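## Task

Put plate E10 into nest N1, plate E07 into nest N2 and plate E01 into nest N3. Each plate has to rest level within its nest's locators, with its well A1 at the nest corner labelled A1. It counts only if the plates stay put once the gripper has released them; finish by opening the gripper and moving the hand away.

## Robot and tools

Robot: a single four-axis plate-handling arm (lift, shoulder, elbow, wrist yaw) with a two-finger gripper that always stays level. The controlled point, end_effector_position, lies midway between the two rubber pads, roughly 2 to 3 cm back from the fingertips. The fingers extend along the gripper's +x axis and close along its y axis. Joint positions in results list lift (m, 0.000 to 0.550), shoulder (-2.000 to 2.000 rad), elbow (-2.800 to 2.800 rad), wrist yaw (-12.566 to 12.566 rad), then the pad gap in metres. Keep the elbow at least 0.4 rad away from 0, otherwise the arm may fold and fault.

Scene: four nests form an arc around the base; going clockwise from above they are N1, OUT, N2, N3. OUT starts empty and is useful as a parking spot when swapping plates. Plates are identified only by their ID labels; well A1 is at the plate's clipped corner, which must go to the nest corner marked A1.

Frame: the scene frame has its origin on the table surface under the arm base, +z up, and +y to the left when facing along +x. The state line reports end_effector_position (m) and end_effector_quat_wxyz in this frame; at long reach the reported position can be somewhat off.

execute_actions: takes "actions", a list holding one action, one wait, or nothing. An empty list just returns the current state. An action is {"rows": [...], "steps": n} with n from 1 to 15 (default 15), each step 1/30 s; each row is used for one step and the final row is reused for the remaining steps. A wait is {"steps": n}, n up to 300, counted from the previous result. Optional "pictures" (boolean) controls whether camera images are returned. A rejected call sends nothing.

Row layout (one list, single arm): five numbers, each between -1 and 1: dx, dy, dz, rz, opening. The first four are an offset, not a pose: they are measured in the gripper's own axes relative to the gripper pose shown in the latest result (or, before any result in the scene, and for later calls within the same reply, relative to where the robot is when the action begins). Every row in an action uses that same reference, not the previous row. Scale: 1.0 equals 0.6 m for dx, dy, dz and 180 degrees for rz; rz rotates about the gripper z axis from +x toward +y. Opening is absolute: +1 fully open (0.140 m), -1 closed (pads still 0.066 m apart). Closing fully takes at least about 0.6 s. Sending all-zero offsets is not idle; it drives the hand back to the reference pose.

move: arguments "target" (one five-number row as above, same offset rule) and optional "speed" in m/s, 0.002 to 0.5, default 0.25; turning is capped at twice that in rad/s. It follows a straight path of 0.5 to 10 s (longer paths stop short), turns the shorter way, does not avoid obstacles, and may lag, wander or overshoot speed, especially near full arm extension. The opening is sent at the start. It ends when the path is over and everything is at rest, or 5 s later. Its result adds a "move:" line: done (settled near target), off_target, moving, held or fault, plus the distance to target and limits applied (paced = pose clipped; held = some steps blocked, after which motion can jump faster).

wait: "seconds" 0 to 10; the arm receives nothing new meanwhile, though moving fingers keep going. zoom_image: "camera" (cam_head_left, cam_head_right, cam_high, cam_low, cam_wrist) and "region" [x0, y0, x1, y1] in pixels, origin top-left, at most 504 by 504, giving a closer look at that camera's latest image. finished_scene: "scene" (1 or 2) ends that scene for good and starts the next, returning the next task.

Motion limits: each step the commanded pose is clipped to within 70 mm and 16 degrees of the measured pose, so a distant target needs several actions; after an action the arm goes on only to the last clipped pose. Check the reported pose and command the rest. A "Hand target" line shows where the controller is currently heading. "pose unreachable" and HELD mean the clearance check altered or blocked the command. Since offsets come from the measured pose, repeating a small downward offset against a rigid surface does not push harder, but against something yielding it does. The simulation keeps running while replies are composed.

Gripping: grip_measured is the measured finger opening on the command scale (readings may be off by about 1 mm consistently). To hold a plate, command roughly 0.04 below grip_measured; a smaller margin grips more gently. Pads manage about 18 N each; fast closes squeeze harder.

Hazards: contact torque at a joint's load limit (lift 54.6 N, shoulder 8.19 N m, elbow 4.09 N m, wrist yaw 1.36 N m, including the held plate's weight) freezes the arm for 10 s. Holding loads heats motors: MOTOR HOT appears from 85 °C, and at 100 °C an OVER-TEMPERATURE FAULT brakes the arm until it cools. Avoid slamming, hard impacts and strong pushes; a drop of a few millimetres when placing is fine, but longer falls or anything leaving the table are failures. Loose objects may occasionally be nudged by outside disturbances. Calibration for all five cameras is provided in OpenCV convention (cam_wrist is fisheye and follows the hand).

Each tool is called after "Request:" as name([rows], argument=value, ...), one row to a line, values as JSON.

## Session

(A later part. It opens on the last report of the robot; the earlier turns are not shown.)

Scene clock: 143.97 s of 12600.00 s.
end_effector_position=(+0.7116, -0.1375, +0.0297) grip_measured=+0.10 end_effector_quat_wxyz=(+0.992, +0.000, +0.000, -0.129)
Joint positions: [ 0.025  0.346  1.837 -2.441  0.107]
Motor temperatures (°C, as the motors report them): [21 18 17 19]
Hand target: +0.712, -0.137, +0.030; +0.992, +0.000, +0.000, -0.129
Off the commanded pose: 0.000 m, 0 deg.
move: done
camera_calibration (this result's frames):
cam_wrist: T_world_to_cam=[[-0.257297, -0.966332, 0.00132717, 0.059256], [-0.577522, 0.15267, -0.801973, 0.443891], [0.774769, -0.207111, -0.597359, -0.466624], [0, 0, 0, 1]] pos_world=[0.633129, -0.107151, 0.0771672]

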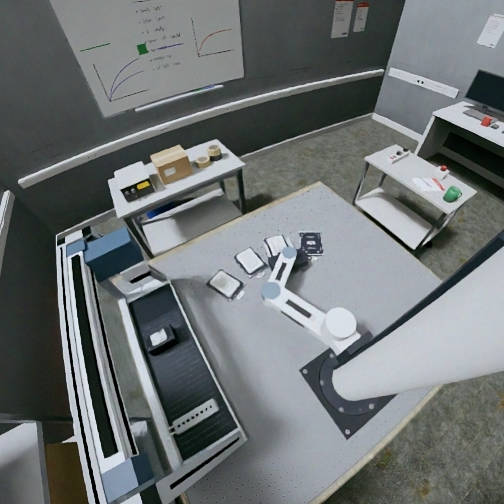

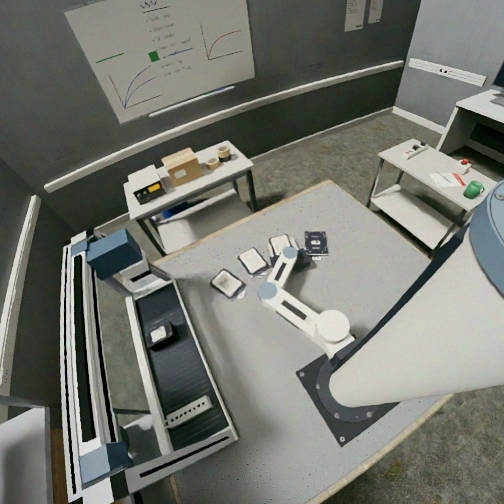

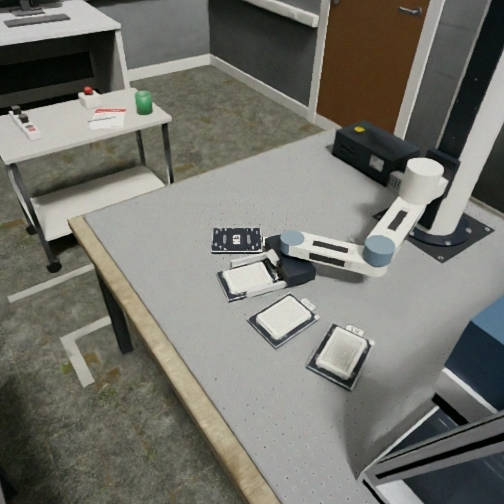

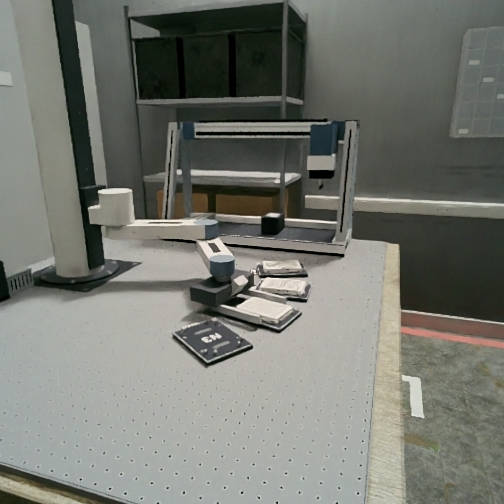

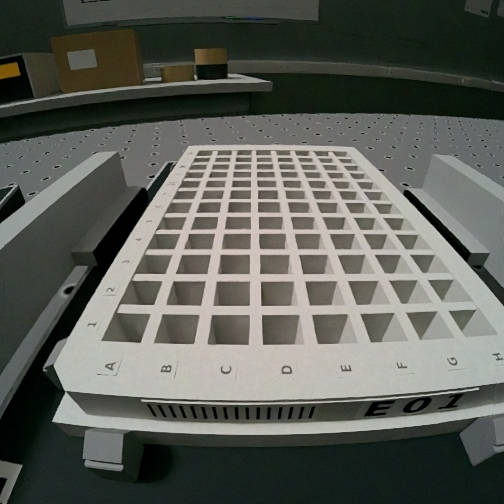

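Request:
move(target=[-0.0007,0,-0.001,0,-0.35])

Request:
move(target=[0,0,0,0,-0.51])

Request:
move(target=[0,0,0.055,0,-0.51], speed=0.1)

Request:
move(target=[-0.051,-0.3073,0,-0.1108,-0.51], speed=0.3)

Request:
move(target=[0,0,-0.035,0,-0.51], speed=0.1)

Scene clock: 152.30 s of 12600.00 s.
end_effector_position=(+0.7112, -0.1375, +0.0291) grip_measured=-0.35 end_effector_quat_wxyz=(+0.992, +0.000, +0.000, -0.129)
Joint positions: [ 0.024  0.347  1.834 -2.44   0.09 ]
Motor temperatures (°C, as the motors report them): [21 18 17 19]
Hand target: +0.711, -0.137, +0.029; +0.992, +0.000, +0.000, -0.129
Off the commanded pose: 0.000 m, 0 deg.
After step 90, 4.63 s passed at rest.
move: done
camera_calibration (this result's frames):
cam_wrist: T_world_to_cam=[[-0.257621, -0.966245, 0.00132717, 0.0594057], [-0.577471, 0.152864, -0.801973, 0.443193], [0.774699, -0.207371, -0.597359, -0.466627], [0, 0, 0, 1]] pos_world=[0.63273, -0.107113, 0.0766056]

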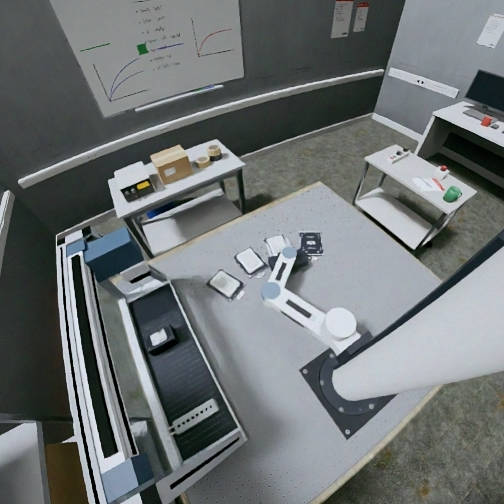

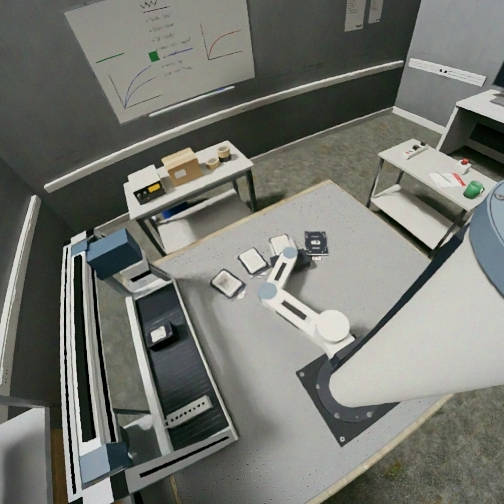

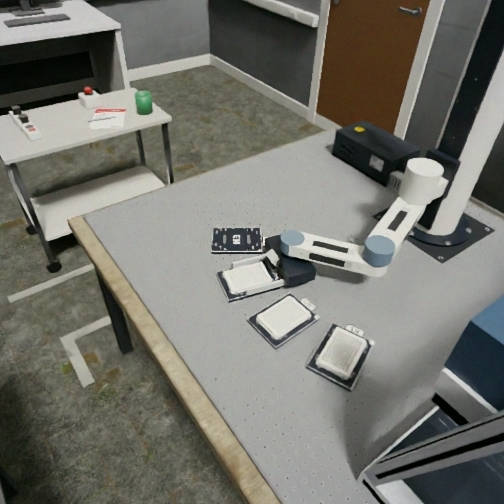

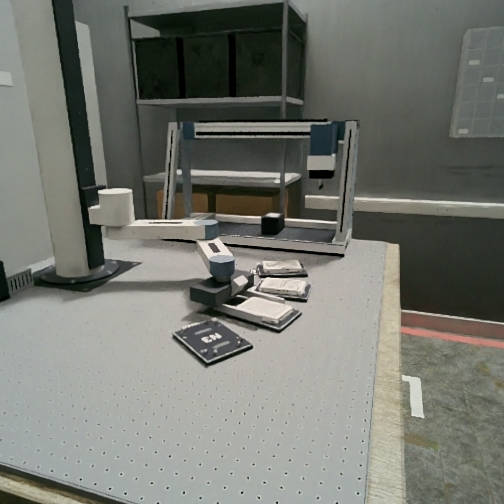

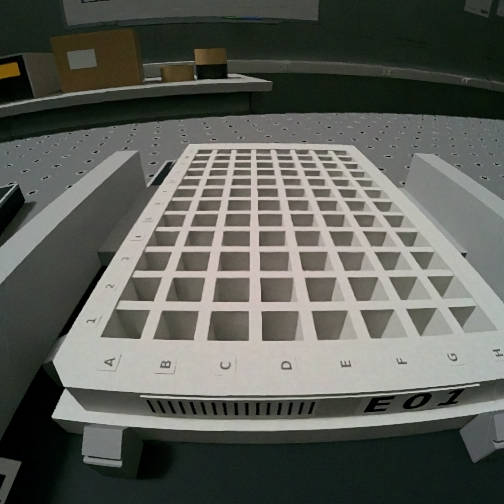

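Scene clock: 152.80 s of 12600.00 s.
end_effector_position=(+0.7112, -0.1375, +0.0291) grip_measured=-0.46 end_effector_quat_wxyz=(+0.992, +0.000, +0.000, -0.129)
Joint positions: [ 0.024  0.347  1.834 -2.44   0.086]
Motor temperatures (°C, as the motors report them): [21 18 17 19]
Hand target: +0.711, -0.137, +0.029; +0.992, +0.000, +0.000, -0.129
Off the commanded pose: 0.000 m, 0 deg.
move: done
camera_calibration (this result's frames):
cam_wrist: T_world_to_cam=[[-0.257591, -0.966253, 0.00132717, 0.0593891], [-0.577475, 0.152846, -0.801973, 0.443196], [0.774706, -0.207347, -0.597359, -0.466632], [0, 0, 0, 1]] pos_world=[0.632736, -0.107111, 0.0766056]

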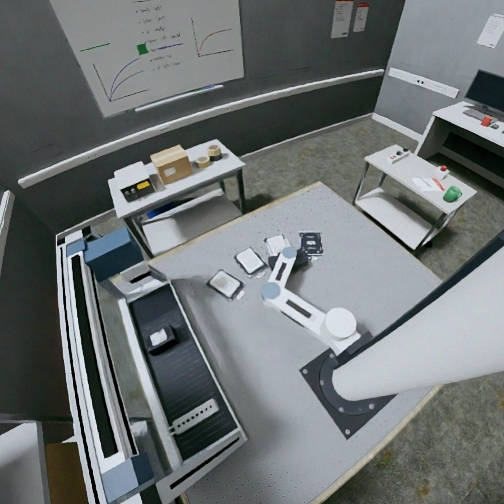

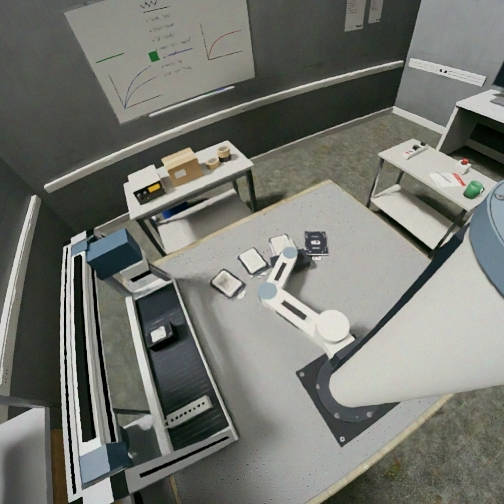

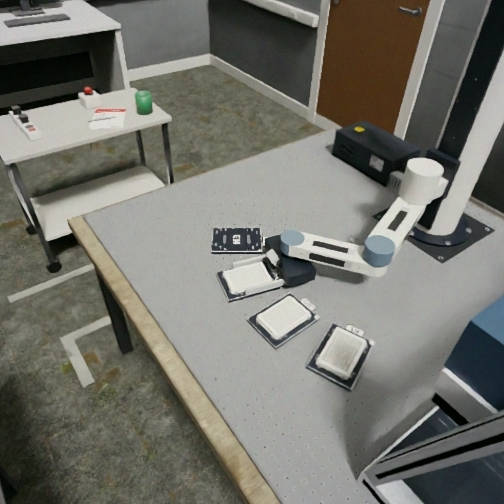

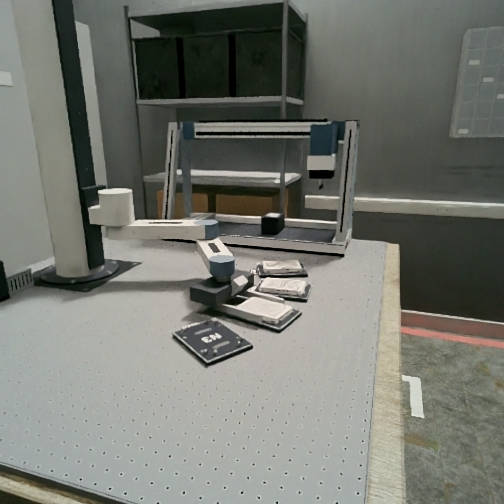

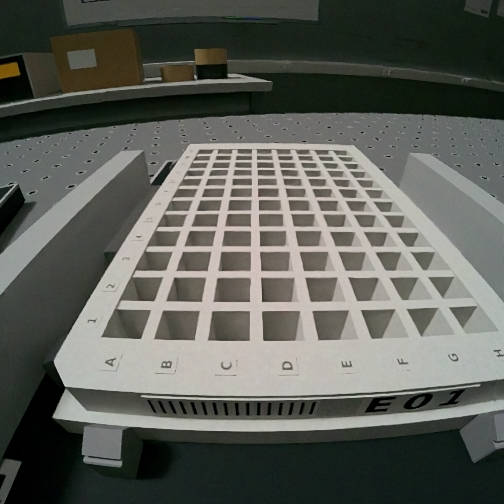

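Scene clock: 153.53 s of 12600.00 s.
end_effector_position=(+0.7112, -0.1375, +0.0621) grip_measured=-0.46 end_effector_quat_wxyz=(+0.992, +0.000, +0.000, -0.129)
Joint positions: [ 0.057  0.347  1.834 -2.44   0.086]
Motor temperatures (°C, as the motors report them): [21 18 17 19]
Hand target: +0.711, -0.137, +0.062; +0.992, +0.000, +0.000, -0.129
Off the commanded pose: 0.000 m, 0 deg.
move: done
camera_calibration (this result's frames):
cam_wrist: T_world_to_cam=[[-0.25756, -0.966261, 0.00132717, 0.0593326], [-0.57748, 0.152828, -0.801973, 0.469688], [0.774712, -0.207322, -0.597359, -0.446908], [0, 0, 0, 1]] pos_world=[0.632742, -0.107104, 0.109633]

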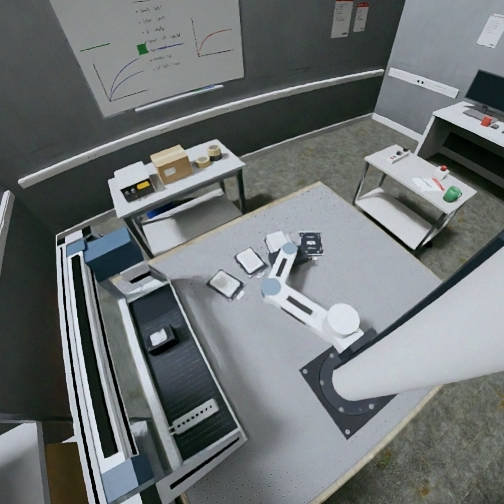

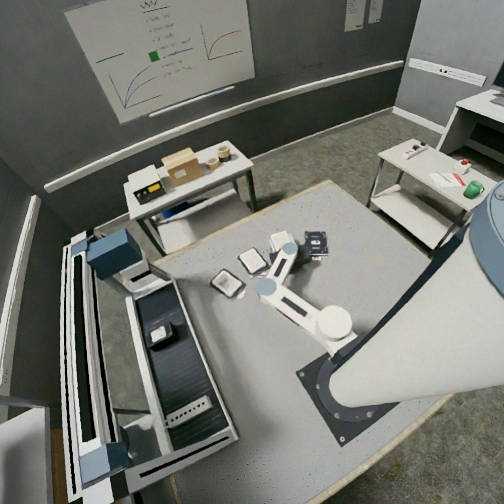

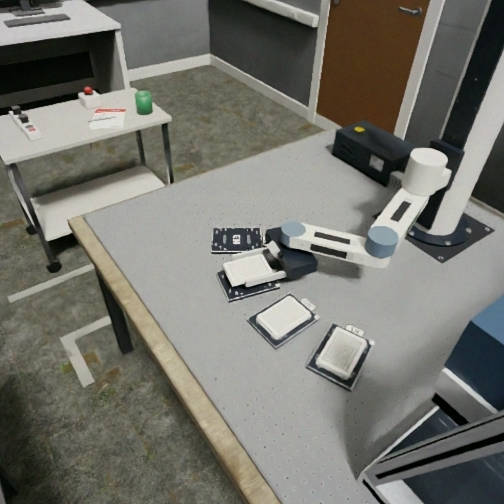

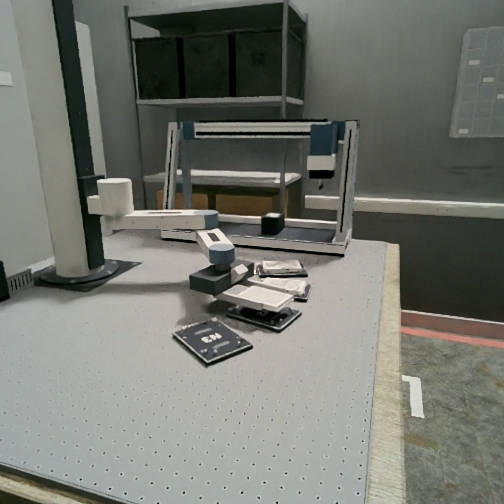

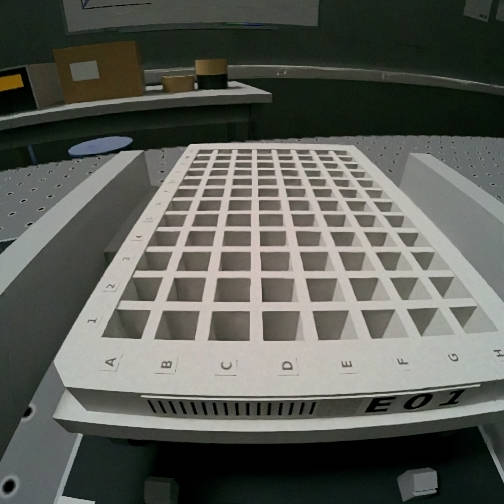

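Scene clock: 154.57 s of 12600.00 s.
end_effector_position=(+0.6342, -0.3079, +0.0621) grip_measured=-0.46 end_effector_quat_wxyz=(+0.954, +0.000, +0.000, -0.299)
Joint positions: [ 0.057  0.012  1.83  -2.449  0.086]
Motor temperatures (°C, as the motors report them): [21 18 17 19]
Hand target: +0.634, -0.308, +0.062; +0.954, +0.000, +0.000, -0.299
Off the commanded pose: 0.000 m, 0 deg.
move: done
camera_calibration (this result's frames):
cam_wrist: T_world_to_cam=[[-0.571947, -0.820289, 0.00132717, 0.119122], [-0.490617, 0.340786, -0.801973, 0.454071], [0.657397, -0.459337, -0.597359, -0.425809], [0, 0, 0, 1]] pos_world=[0.570832, -0.252616, 0.109633]

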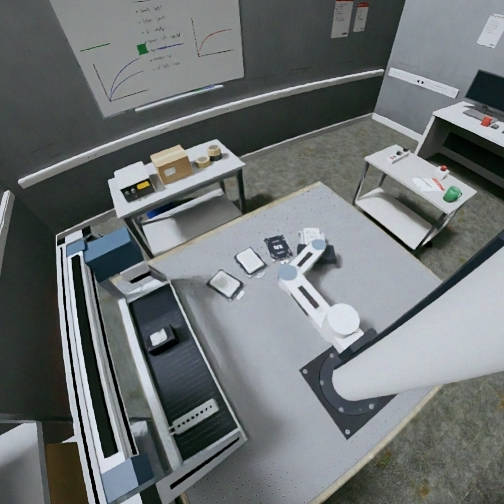

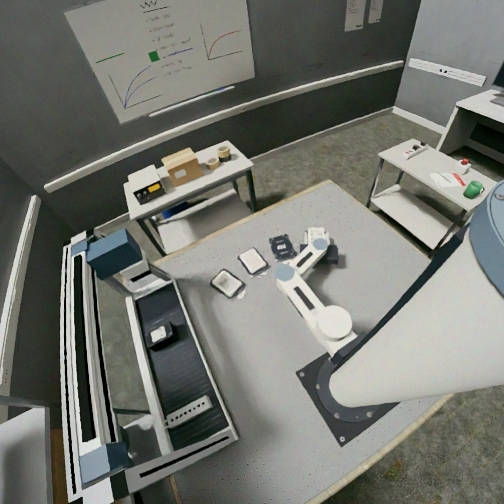

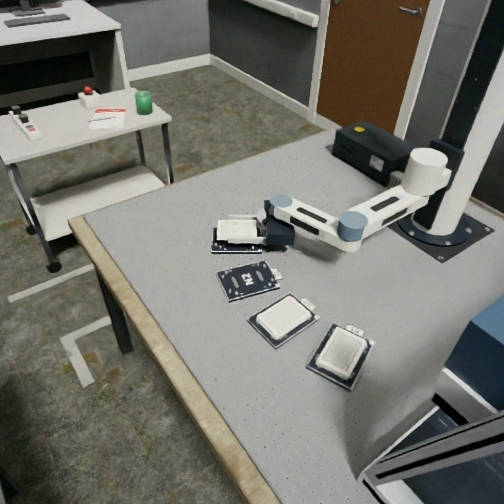

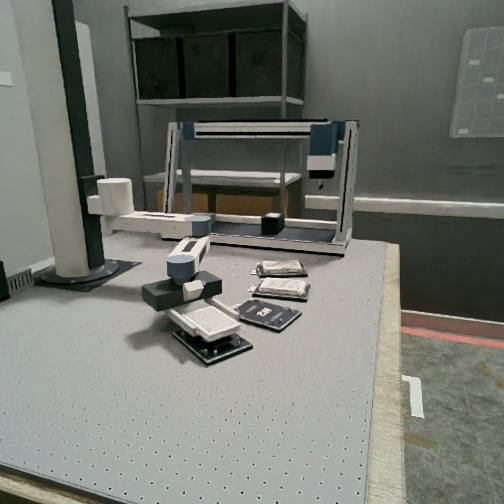

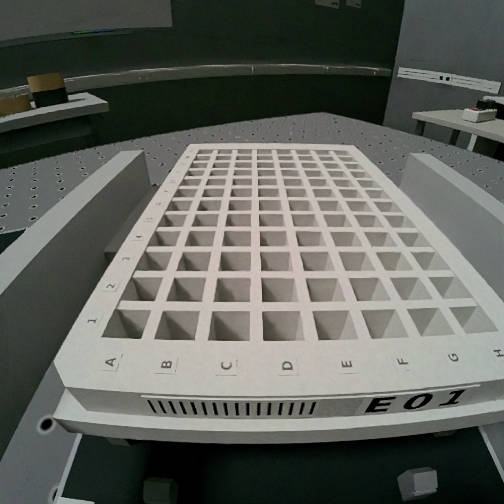

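Scene clock: 155.27 s of 12600.00 s.
end_effector_position=(+0.6342, -0.3079, +0.0411) grip_measured=-0.46 end_effector_quat_wxyz=(+0.954, +0.000, +0.000, -0.299)
Joint positions: [ 0.036  0.011  1.83  -2.449  0.086]
Motor temperatures (°C, as the motors report them): [21 18 17 19]
Hand target: +0.634, -0.308, +0.041; +0.954, +0.000, +0.000, -0.299
Off the commanded pose: 0.000 m, 0 deg.
move: done
camera_calibration (this result's frames):
cam_wrist: T_world_to_cam=[[-0.571983, -0.820265, 0.00132717, 0.119161], [-0.490602, 0.340807, -0.801973, 0.437182], [0.657378, -0.459366, -0.597359, -0.438379], [0, 0, 0, 1]] pos_world=[0.570821, -0.252628, 0.0885801]

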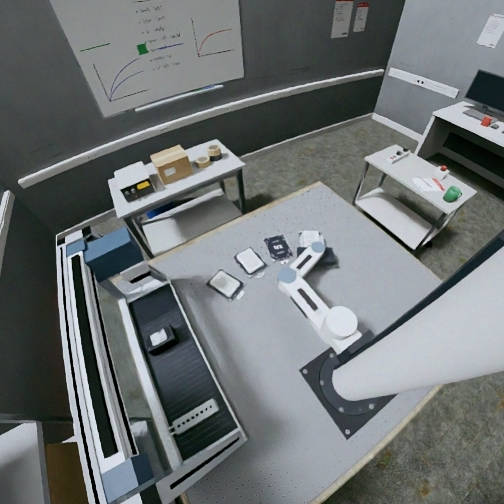

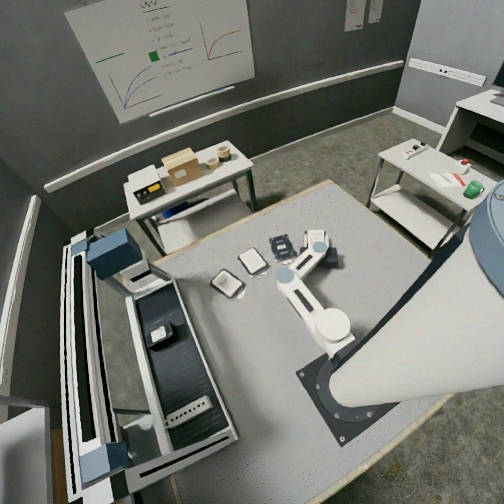

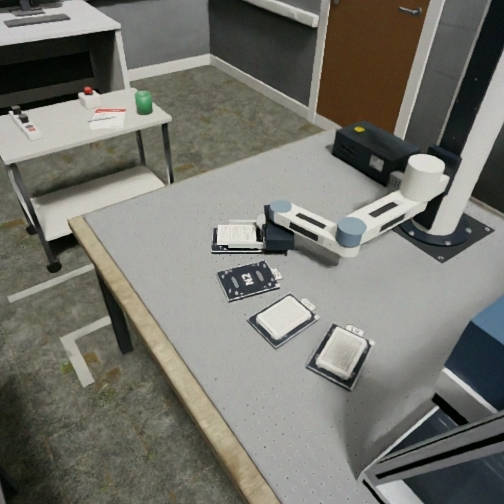

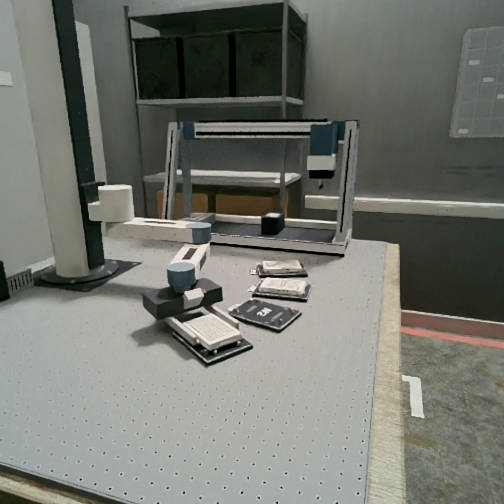

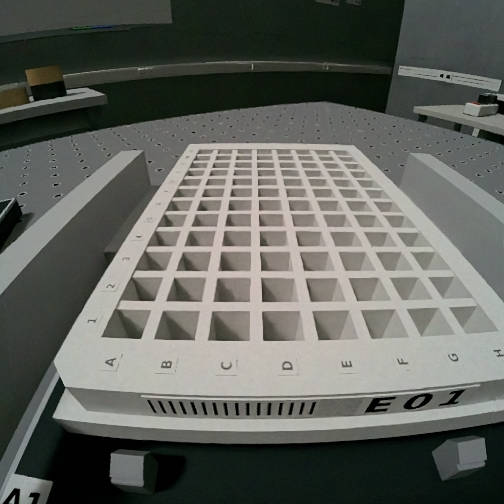

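Request:
move(target=[0,0,-0.019,0,-0.51], speed=0.03)

Request:
move(target=[0,0,0,0,0.1])

Request:
move(target=[0,0,0.06,0,0.1], speed=0.2)

Request:
move(target=[-0.452,0.761,0,0.316,0.1], speed=0.4)

Scene clock: 161.77 s of 12600.00 s.
end_effector_position=(+0.6344, -0.3077, +0.0296) grip_measured=-0.46 end_effector_quat_wxyz=(+0.954, +0.000, +0.000, -0.299)
Joint positions: [ 0.025  0.012  1.831 -2.449  0.086]
Motor temperatures (°C, as the motors report them): [21 18 17 19]
Hand target: +0.634, -0.308, +0.030; +0.954, +0.000, +0.000, -0.299
Off the commanded pose: 0.000 m, 0 deg.
After step 90, 2.80 s passed at rest.
move: done
camera_calibration (this result's frames):
cam_wrist: T_world_to_cam=[[-0.570949, -0.820985, 0.00132717, 0.118618], [-0.491031, 0.340188, -0.801973, 0.428107], [0.657956, -0.458537, -0.597359, -0.445377], [0, 0, 0, 1]] pos_world=[0.570977, -0.252476, 0.0771227]

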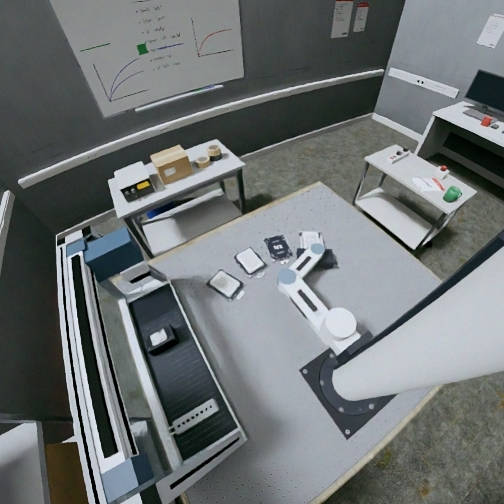

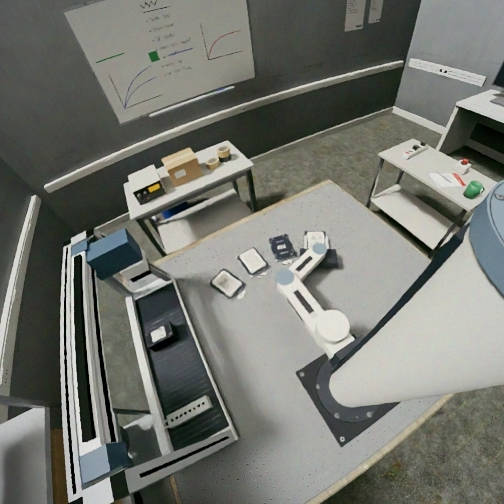

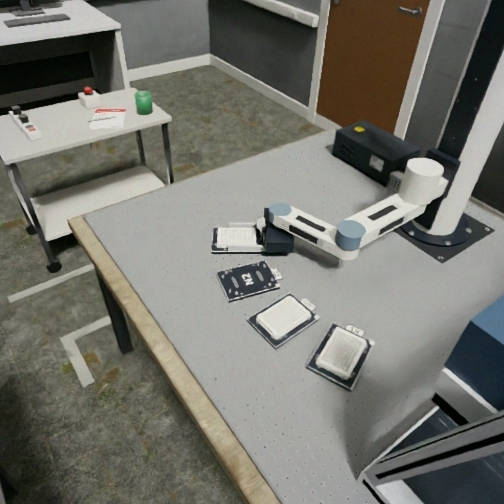

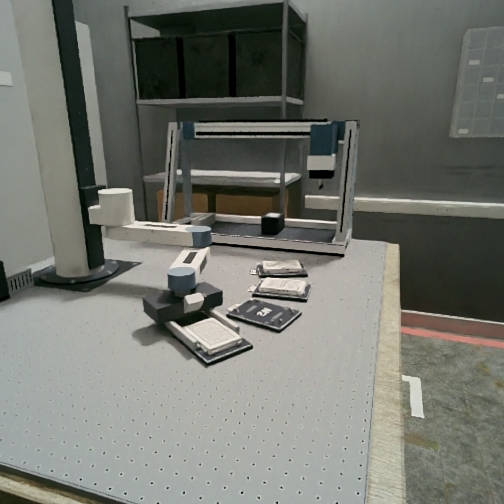

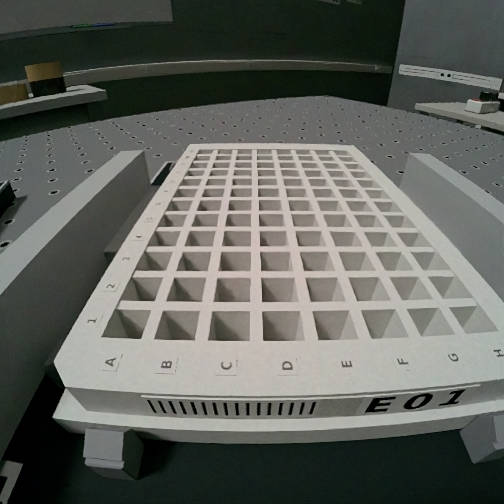

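Scene clock: 162.27 s of 12600.00 s.
end_effector_position=(+0.6344, -0.3077, +0.0296) grip_measured=+0.10 end_effector_quat_wxyz=(+0.954, +0.000, +0.000, -0.298)
Joint positions: [ 0.025  0.012  1.831 -2.449  0.107]
Motor temperatures (°C, as the motors report them): [21 18 17 19]
Hand target: +0.634, -0.308, +0.030; +0.954, +0.000, +0.000, -0.299
Off the commanded pose: 0.000 m, 0 deg.
move: done
camera_calibration (this result's frames):
cam_wrist: T_world_to_cam=[[-0.570867, -0.821042, 0.00132717, 0.11858], [-0.491065, 0.340139, -0.801973, 0.428119], [0.658002, -0.458471, -0.597359, -0.445393], [0, 0, 0, 1]] pos_world=[0.570997, -0.25246, 0.0771223]

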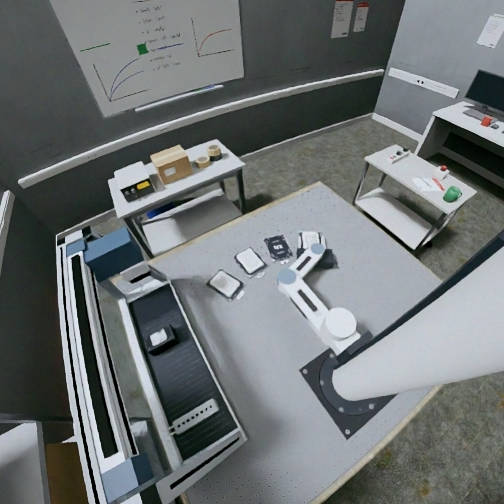

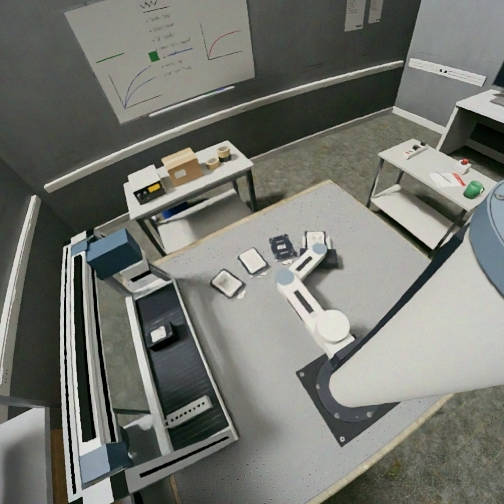

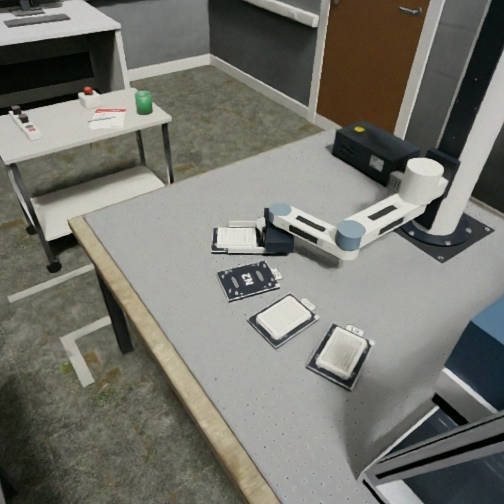

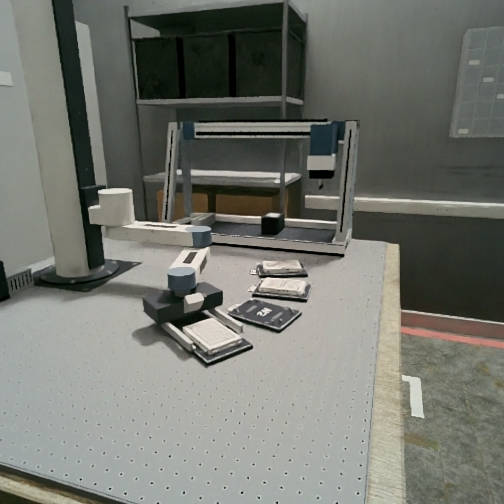

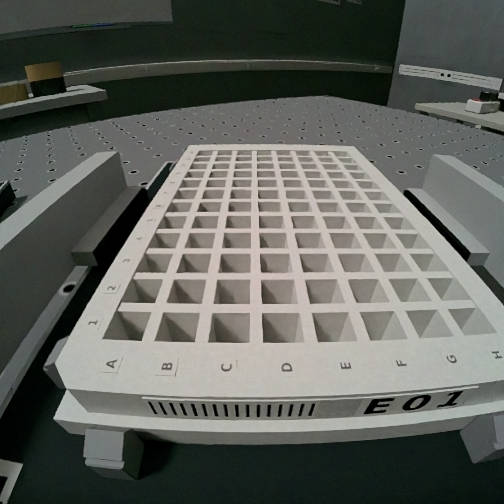

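Scene clock: 162.97 s of 12600.00 s.
end_effector_position=(+0.6344, -0.3077, +0.0657) grip_measured=+0.10 end_effector_quat_wxyz=(+0.954, +0.000, +0.000, -0.298)
Joint positions: [ 0.061  0.012  1.831 -2.449  0.107]
Motor temperatures (°C, as the motors report them): [21 18 17 19]
Hand target: +0.634, -0.308, +0.066; +0.954, +0.000, +0.000, -0.298
Off the commanded pose: 0.000 m, 0 deg.
move: done
camera_calibration (this result's frames):
cam_wrist: T_world_to_cam=[[-0.570838, -0.821062, 0.00132717, 0.11852], [-0.491077, 0.340122, -0.801973, 0.457027], [0.658018, -0.458448, -0.597359, -0.423871], [0, 0, 0, 1]] pos_world=[0.571006, -0.252456, 0.113163]

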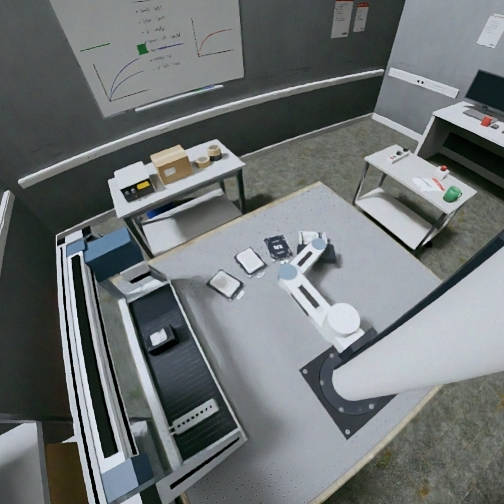

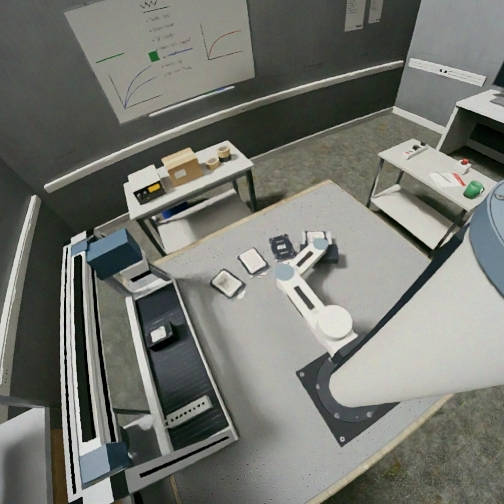

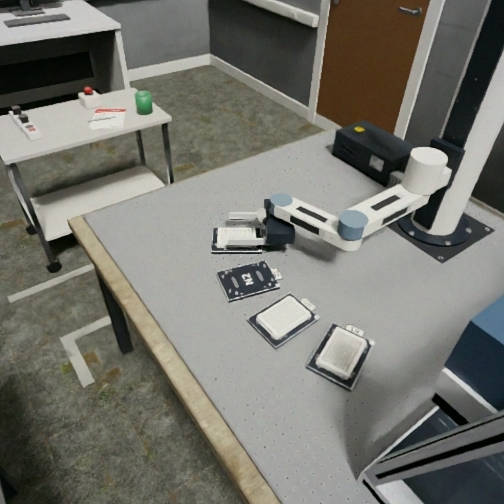

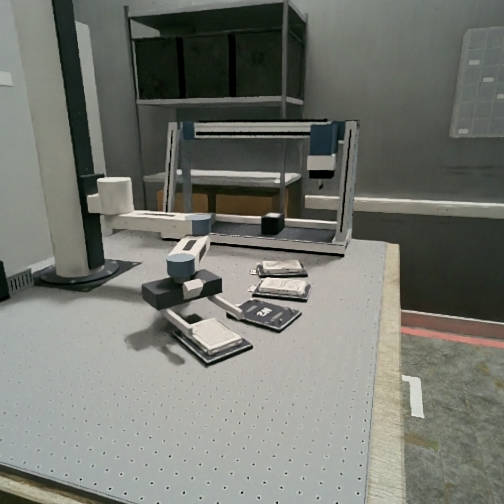

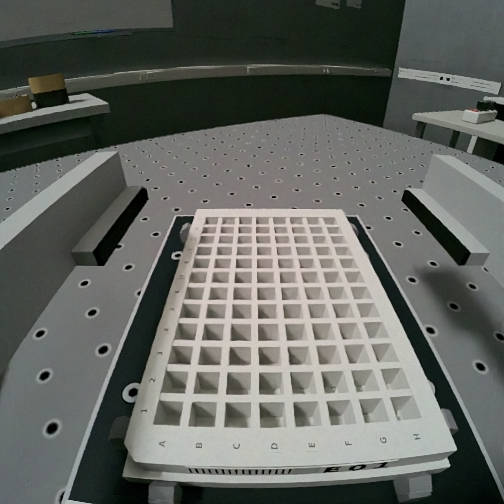

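Scene clock: 164.73 s of 12600.00 s.
end_effector_position=(+0.6718, +0.2222, +0.0657) grip_measured=+0.10 end_effector_quat_wxyz=(+0.981, +0.000, +0.000, +0.192)
Joint positions: [ 0.061  1.052  1.777 -2.442  0.107]
Motor temperatures (°C, as the motors report them): [21 18 17 19]
Hand target: +0.672, +0.222, +0.066; +0.981, +0.000, +0.000, +0.192
Off the commanded pose: 0.000 m, 0 deg.
move: done
camera_calibration (this result's frames):
cam_wrist: T_world_to_cam=[[0.376324, -0.926487, 0.00132717, -0.0379673], [-0.553046, -0.225787, -0.801973, 0.462548], [0.743317, 0.301068, -0.597359, -0.431621], [0, 0, 0, 1]] pos_world=[0.59093, 0.199209, 0.113169]

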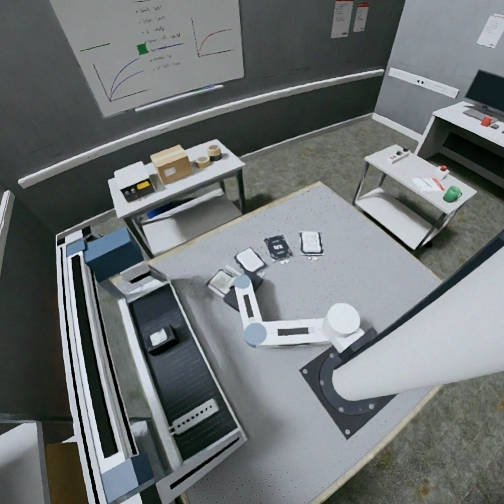

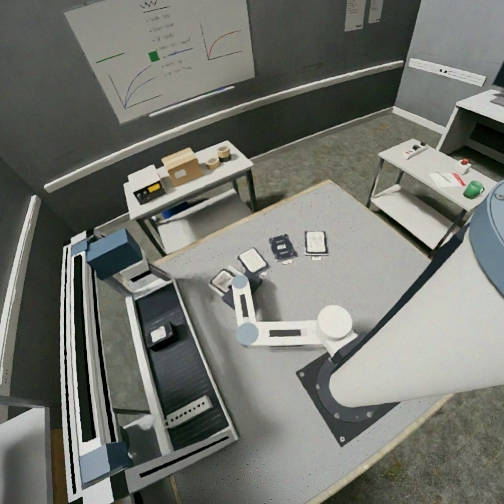

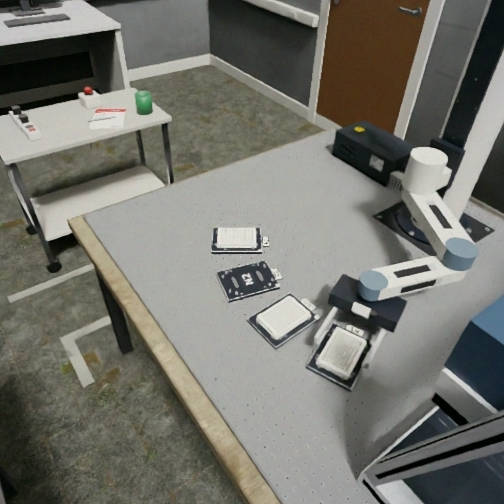

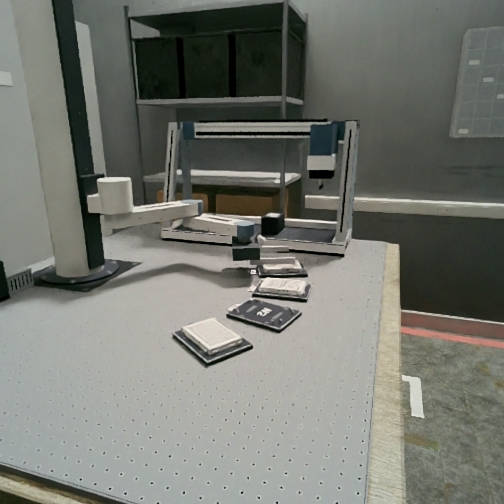

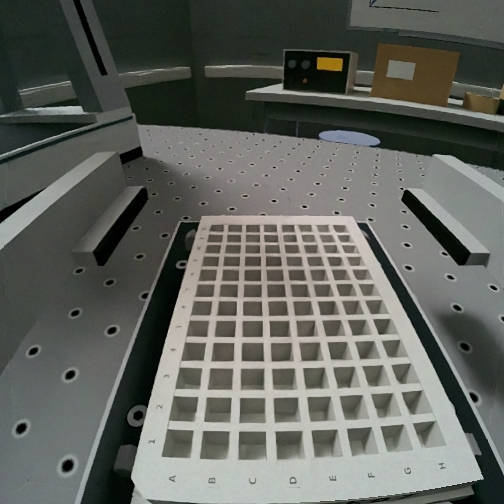

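Request:
move(target=[-0.015,-0.007,0,-0.003,0.1], speed=0.1)

Request:
move(target=[0,0,-0.06,0,0.1], speed=0.1)

Scene clock: 170.77 s of 12600.00 s.
end_effector_position=(+0.6651, +0.2148, +0.0657) grip_measured=+0.10 end_effector_quat_wxyz=(+0.982, +0.000, +0.000, +0.188)
Joint positions: [ 0.061  1.07   1.722 -2.414  0.107]
Motor temperatures (°C, as the motors report them): [21 18 17 19]
Hand target: +0.665, +0.215, +0.066; +0.982, +0.000, +0.000, +0.188
Off the commanded pose: 0.000 m, 0 deg.
After step 90, 2.33 s passed at rest.
move: done
camera_calibration (this result's frames):
cam_wrist: T_world_to_cam=[[0.367171, -0.930152, 0.00132717, -0.0354181], [-0.555245, -0.220324, -0.801973, 0.457462], [0.746249, 0.293724, -0.597359, -0.424787], [0, 0, 0, 1]] pos_world=[0.584005, 0.192616, 0.113169]

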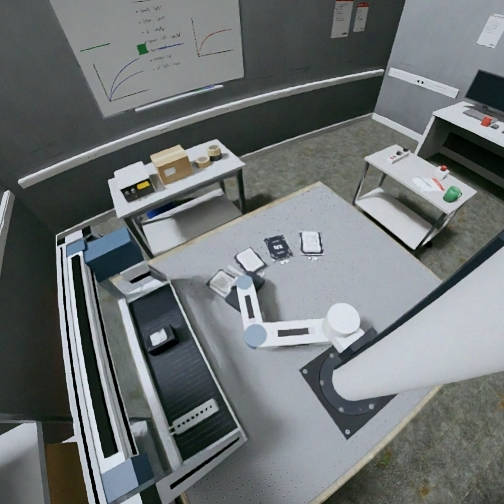

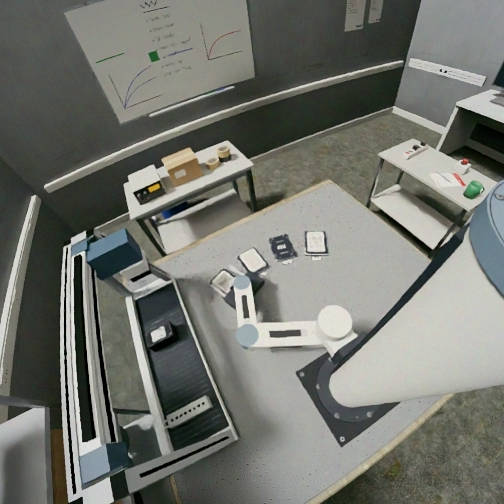

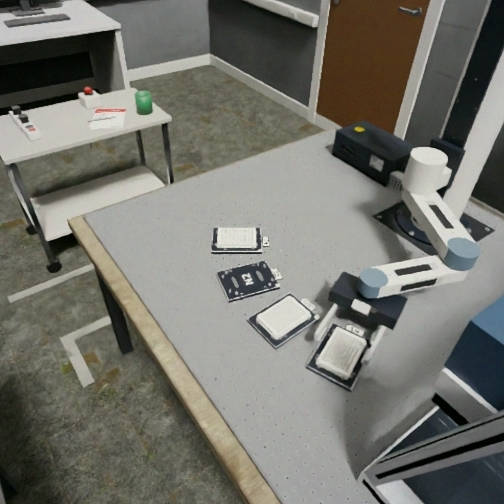

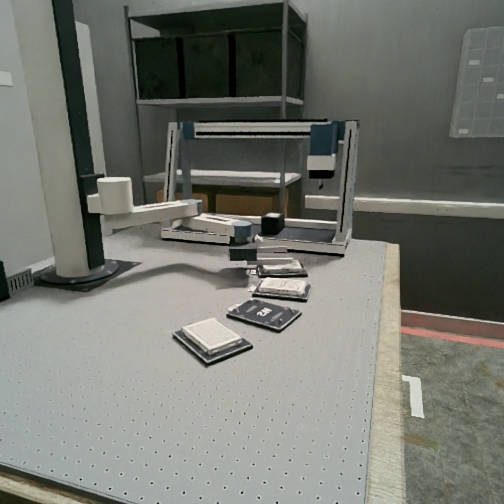

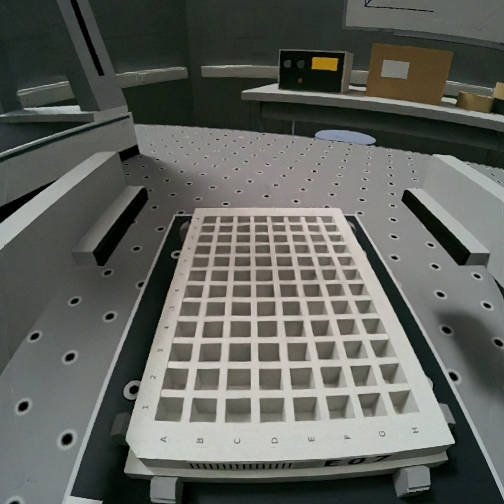

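Scene clock: 171.50 s of 12600.00 s.
end_effector_position=(+0.6651, +0.2148, +0.0296) grip_measured=+0.10 end_effector_quat_wxyz=(+0.982, +0.000, +0.000, +0.188)
Joint positions: [ 0.025  1.07   1.722 -2.414  0.107]
Motor temperatures (°C, as the motors report them): [21 18 17 19]
Hand target: +0.665, +0.215, +0.030; +0.982, +0.000, +0.000, +0.188
Off the commanded pose: 0.000 m, 0 deg.
move: done
camera_calibration (this result's frames):
cam_wrist: T_world_to_cam=[[0.367138, -0.930165, 0.00132717, -0.0353581], [-0.555253, -0.220304, -0.801973, 0.428557], [0.74626, 0.293698, -0.597359, -0.446314], [0, 0, 0, 1]] pos_world=[0.584005, 0.192605, 0.0771281]

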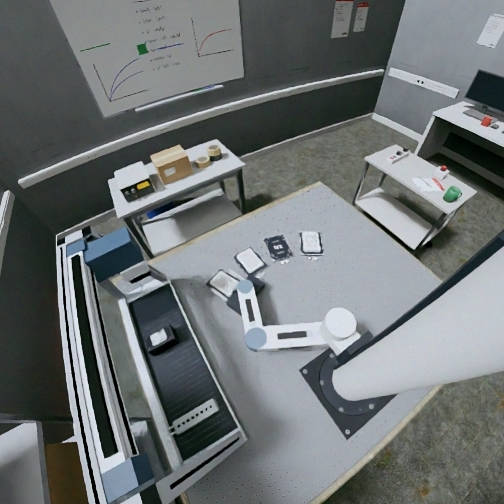

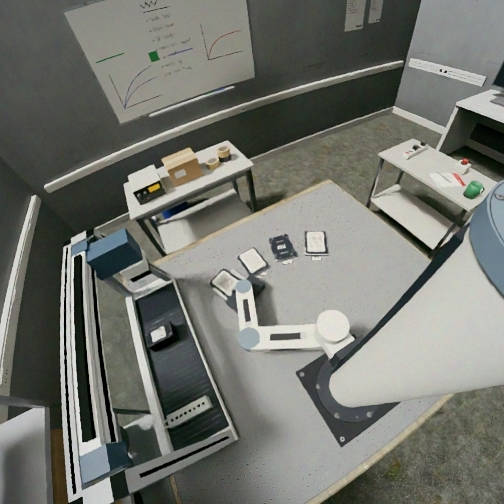

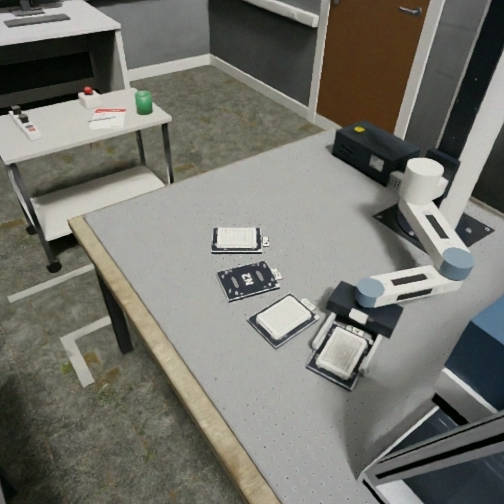

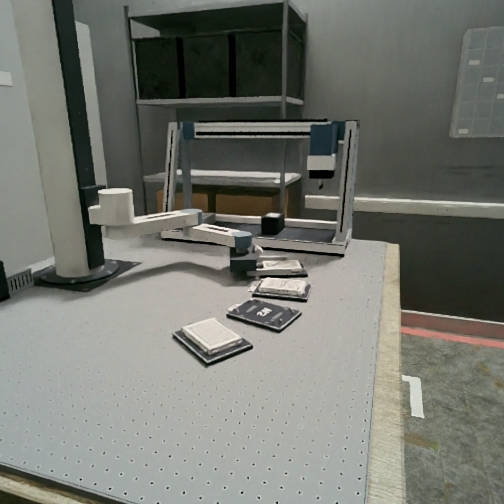

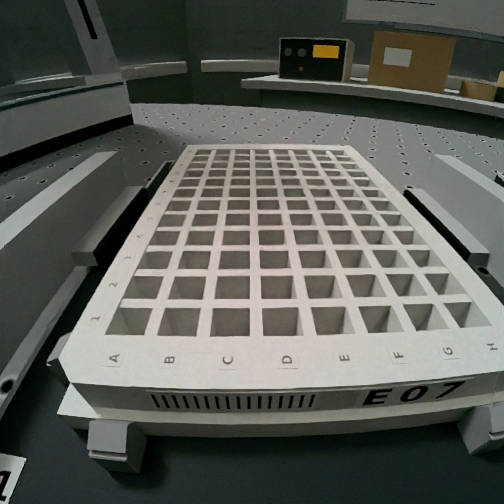

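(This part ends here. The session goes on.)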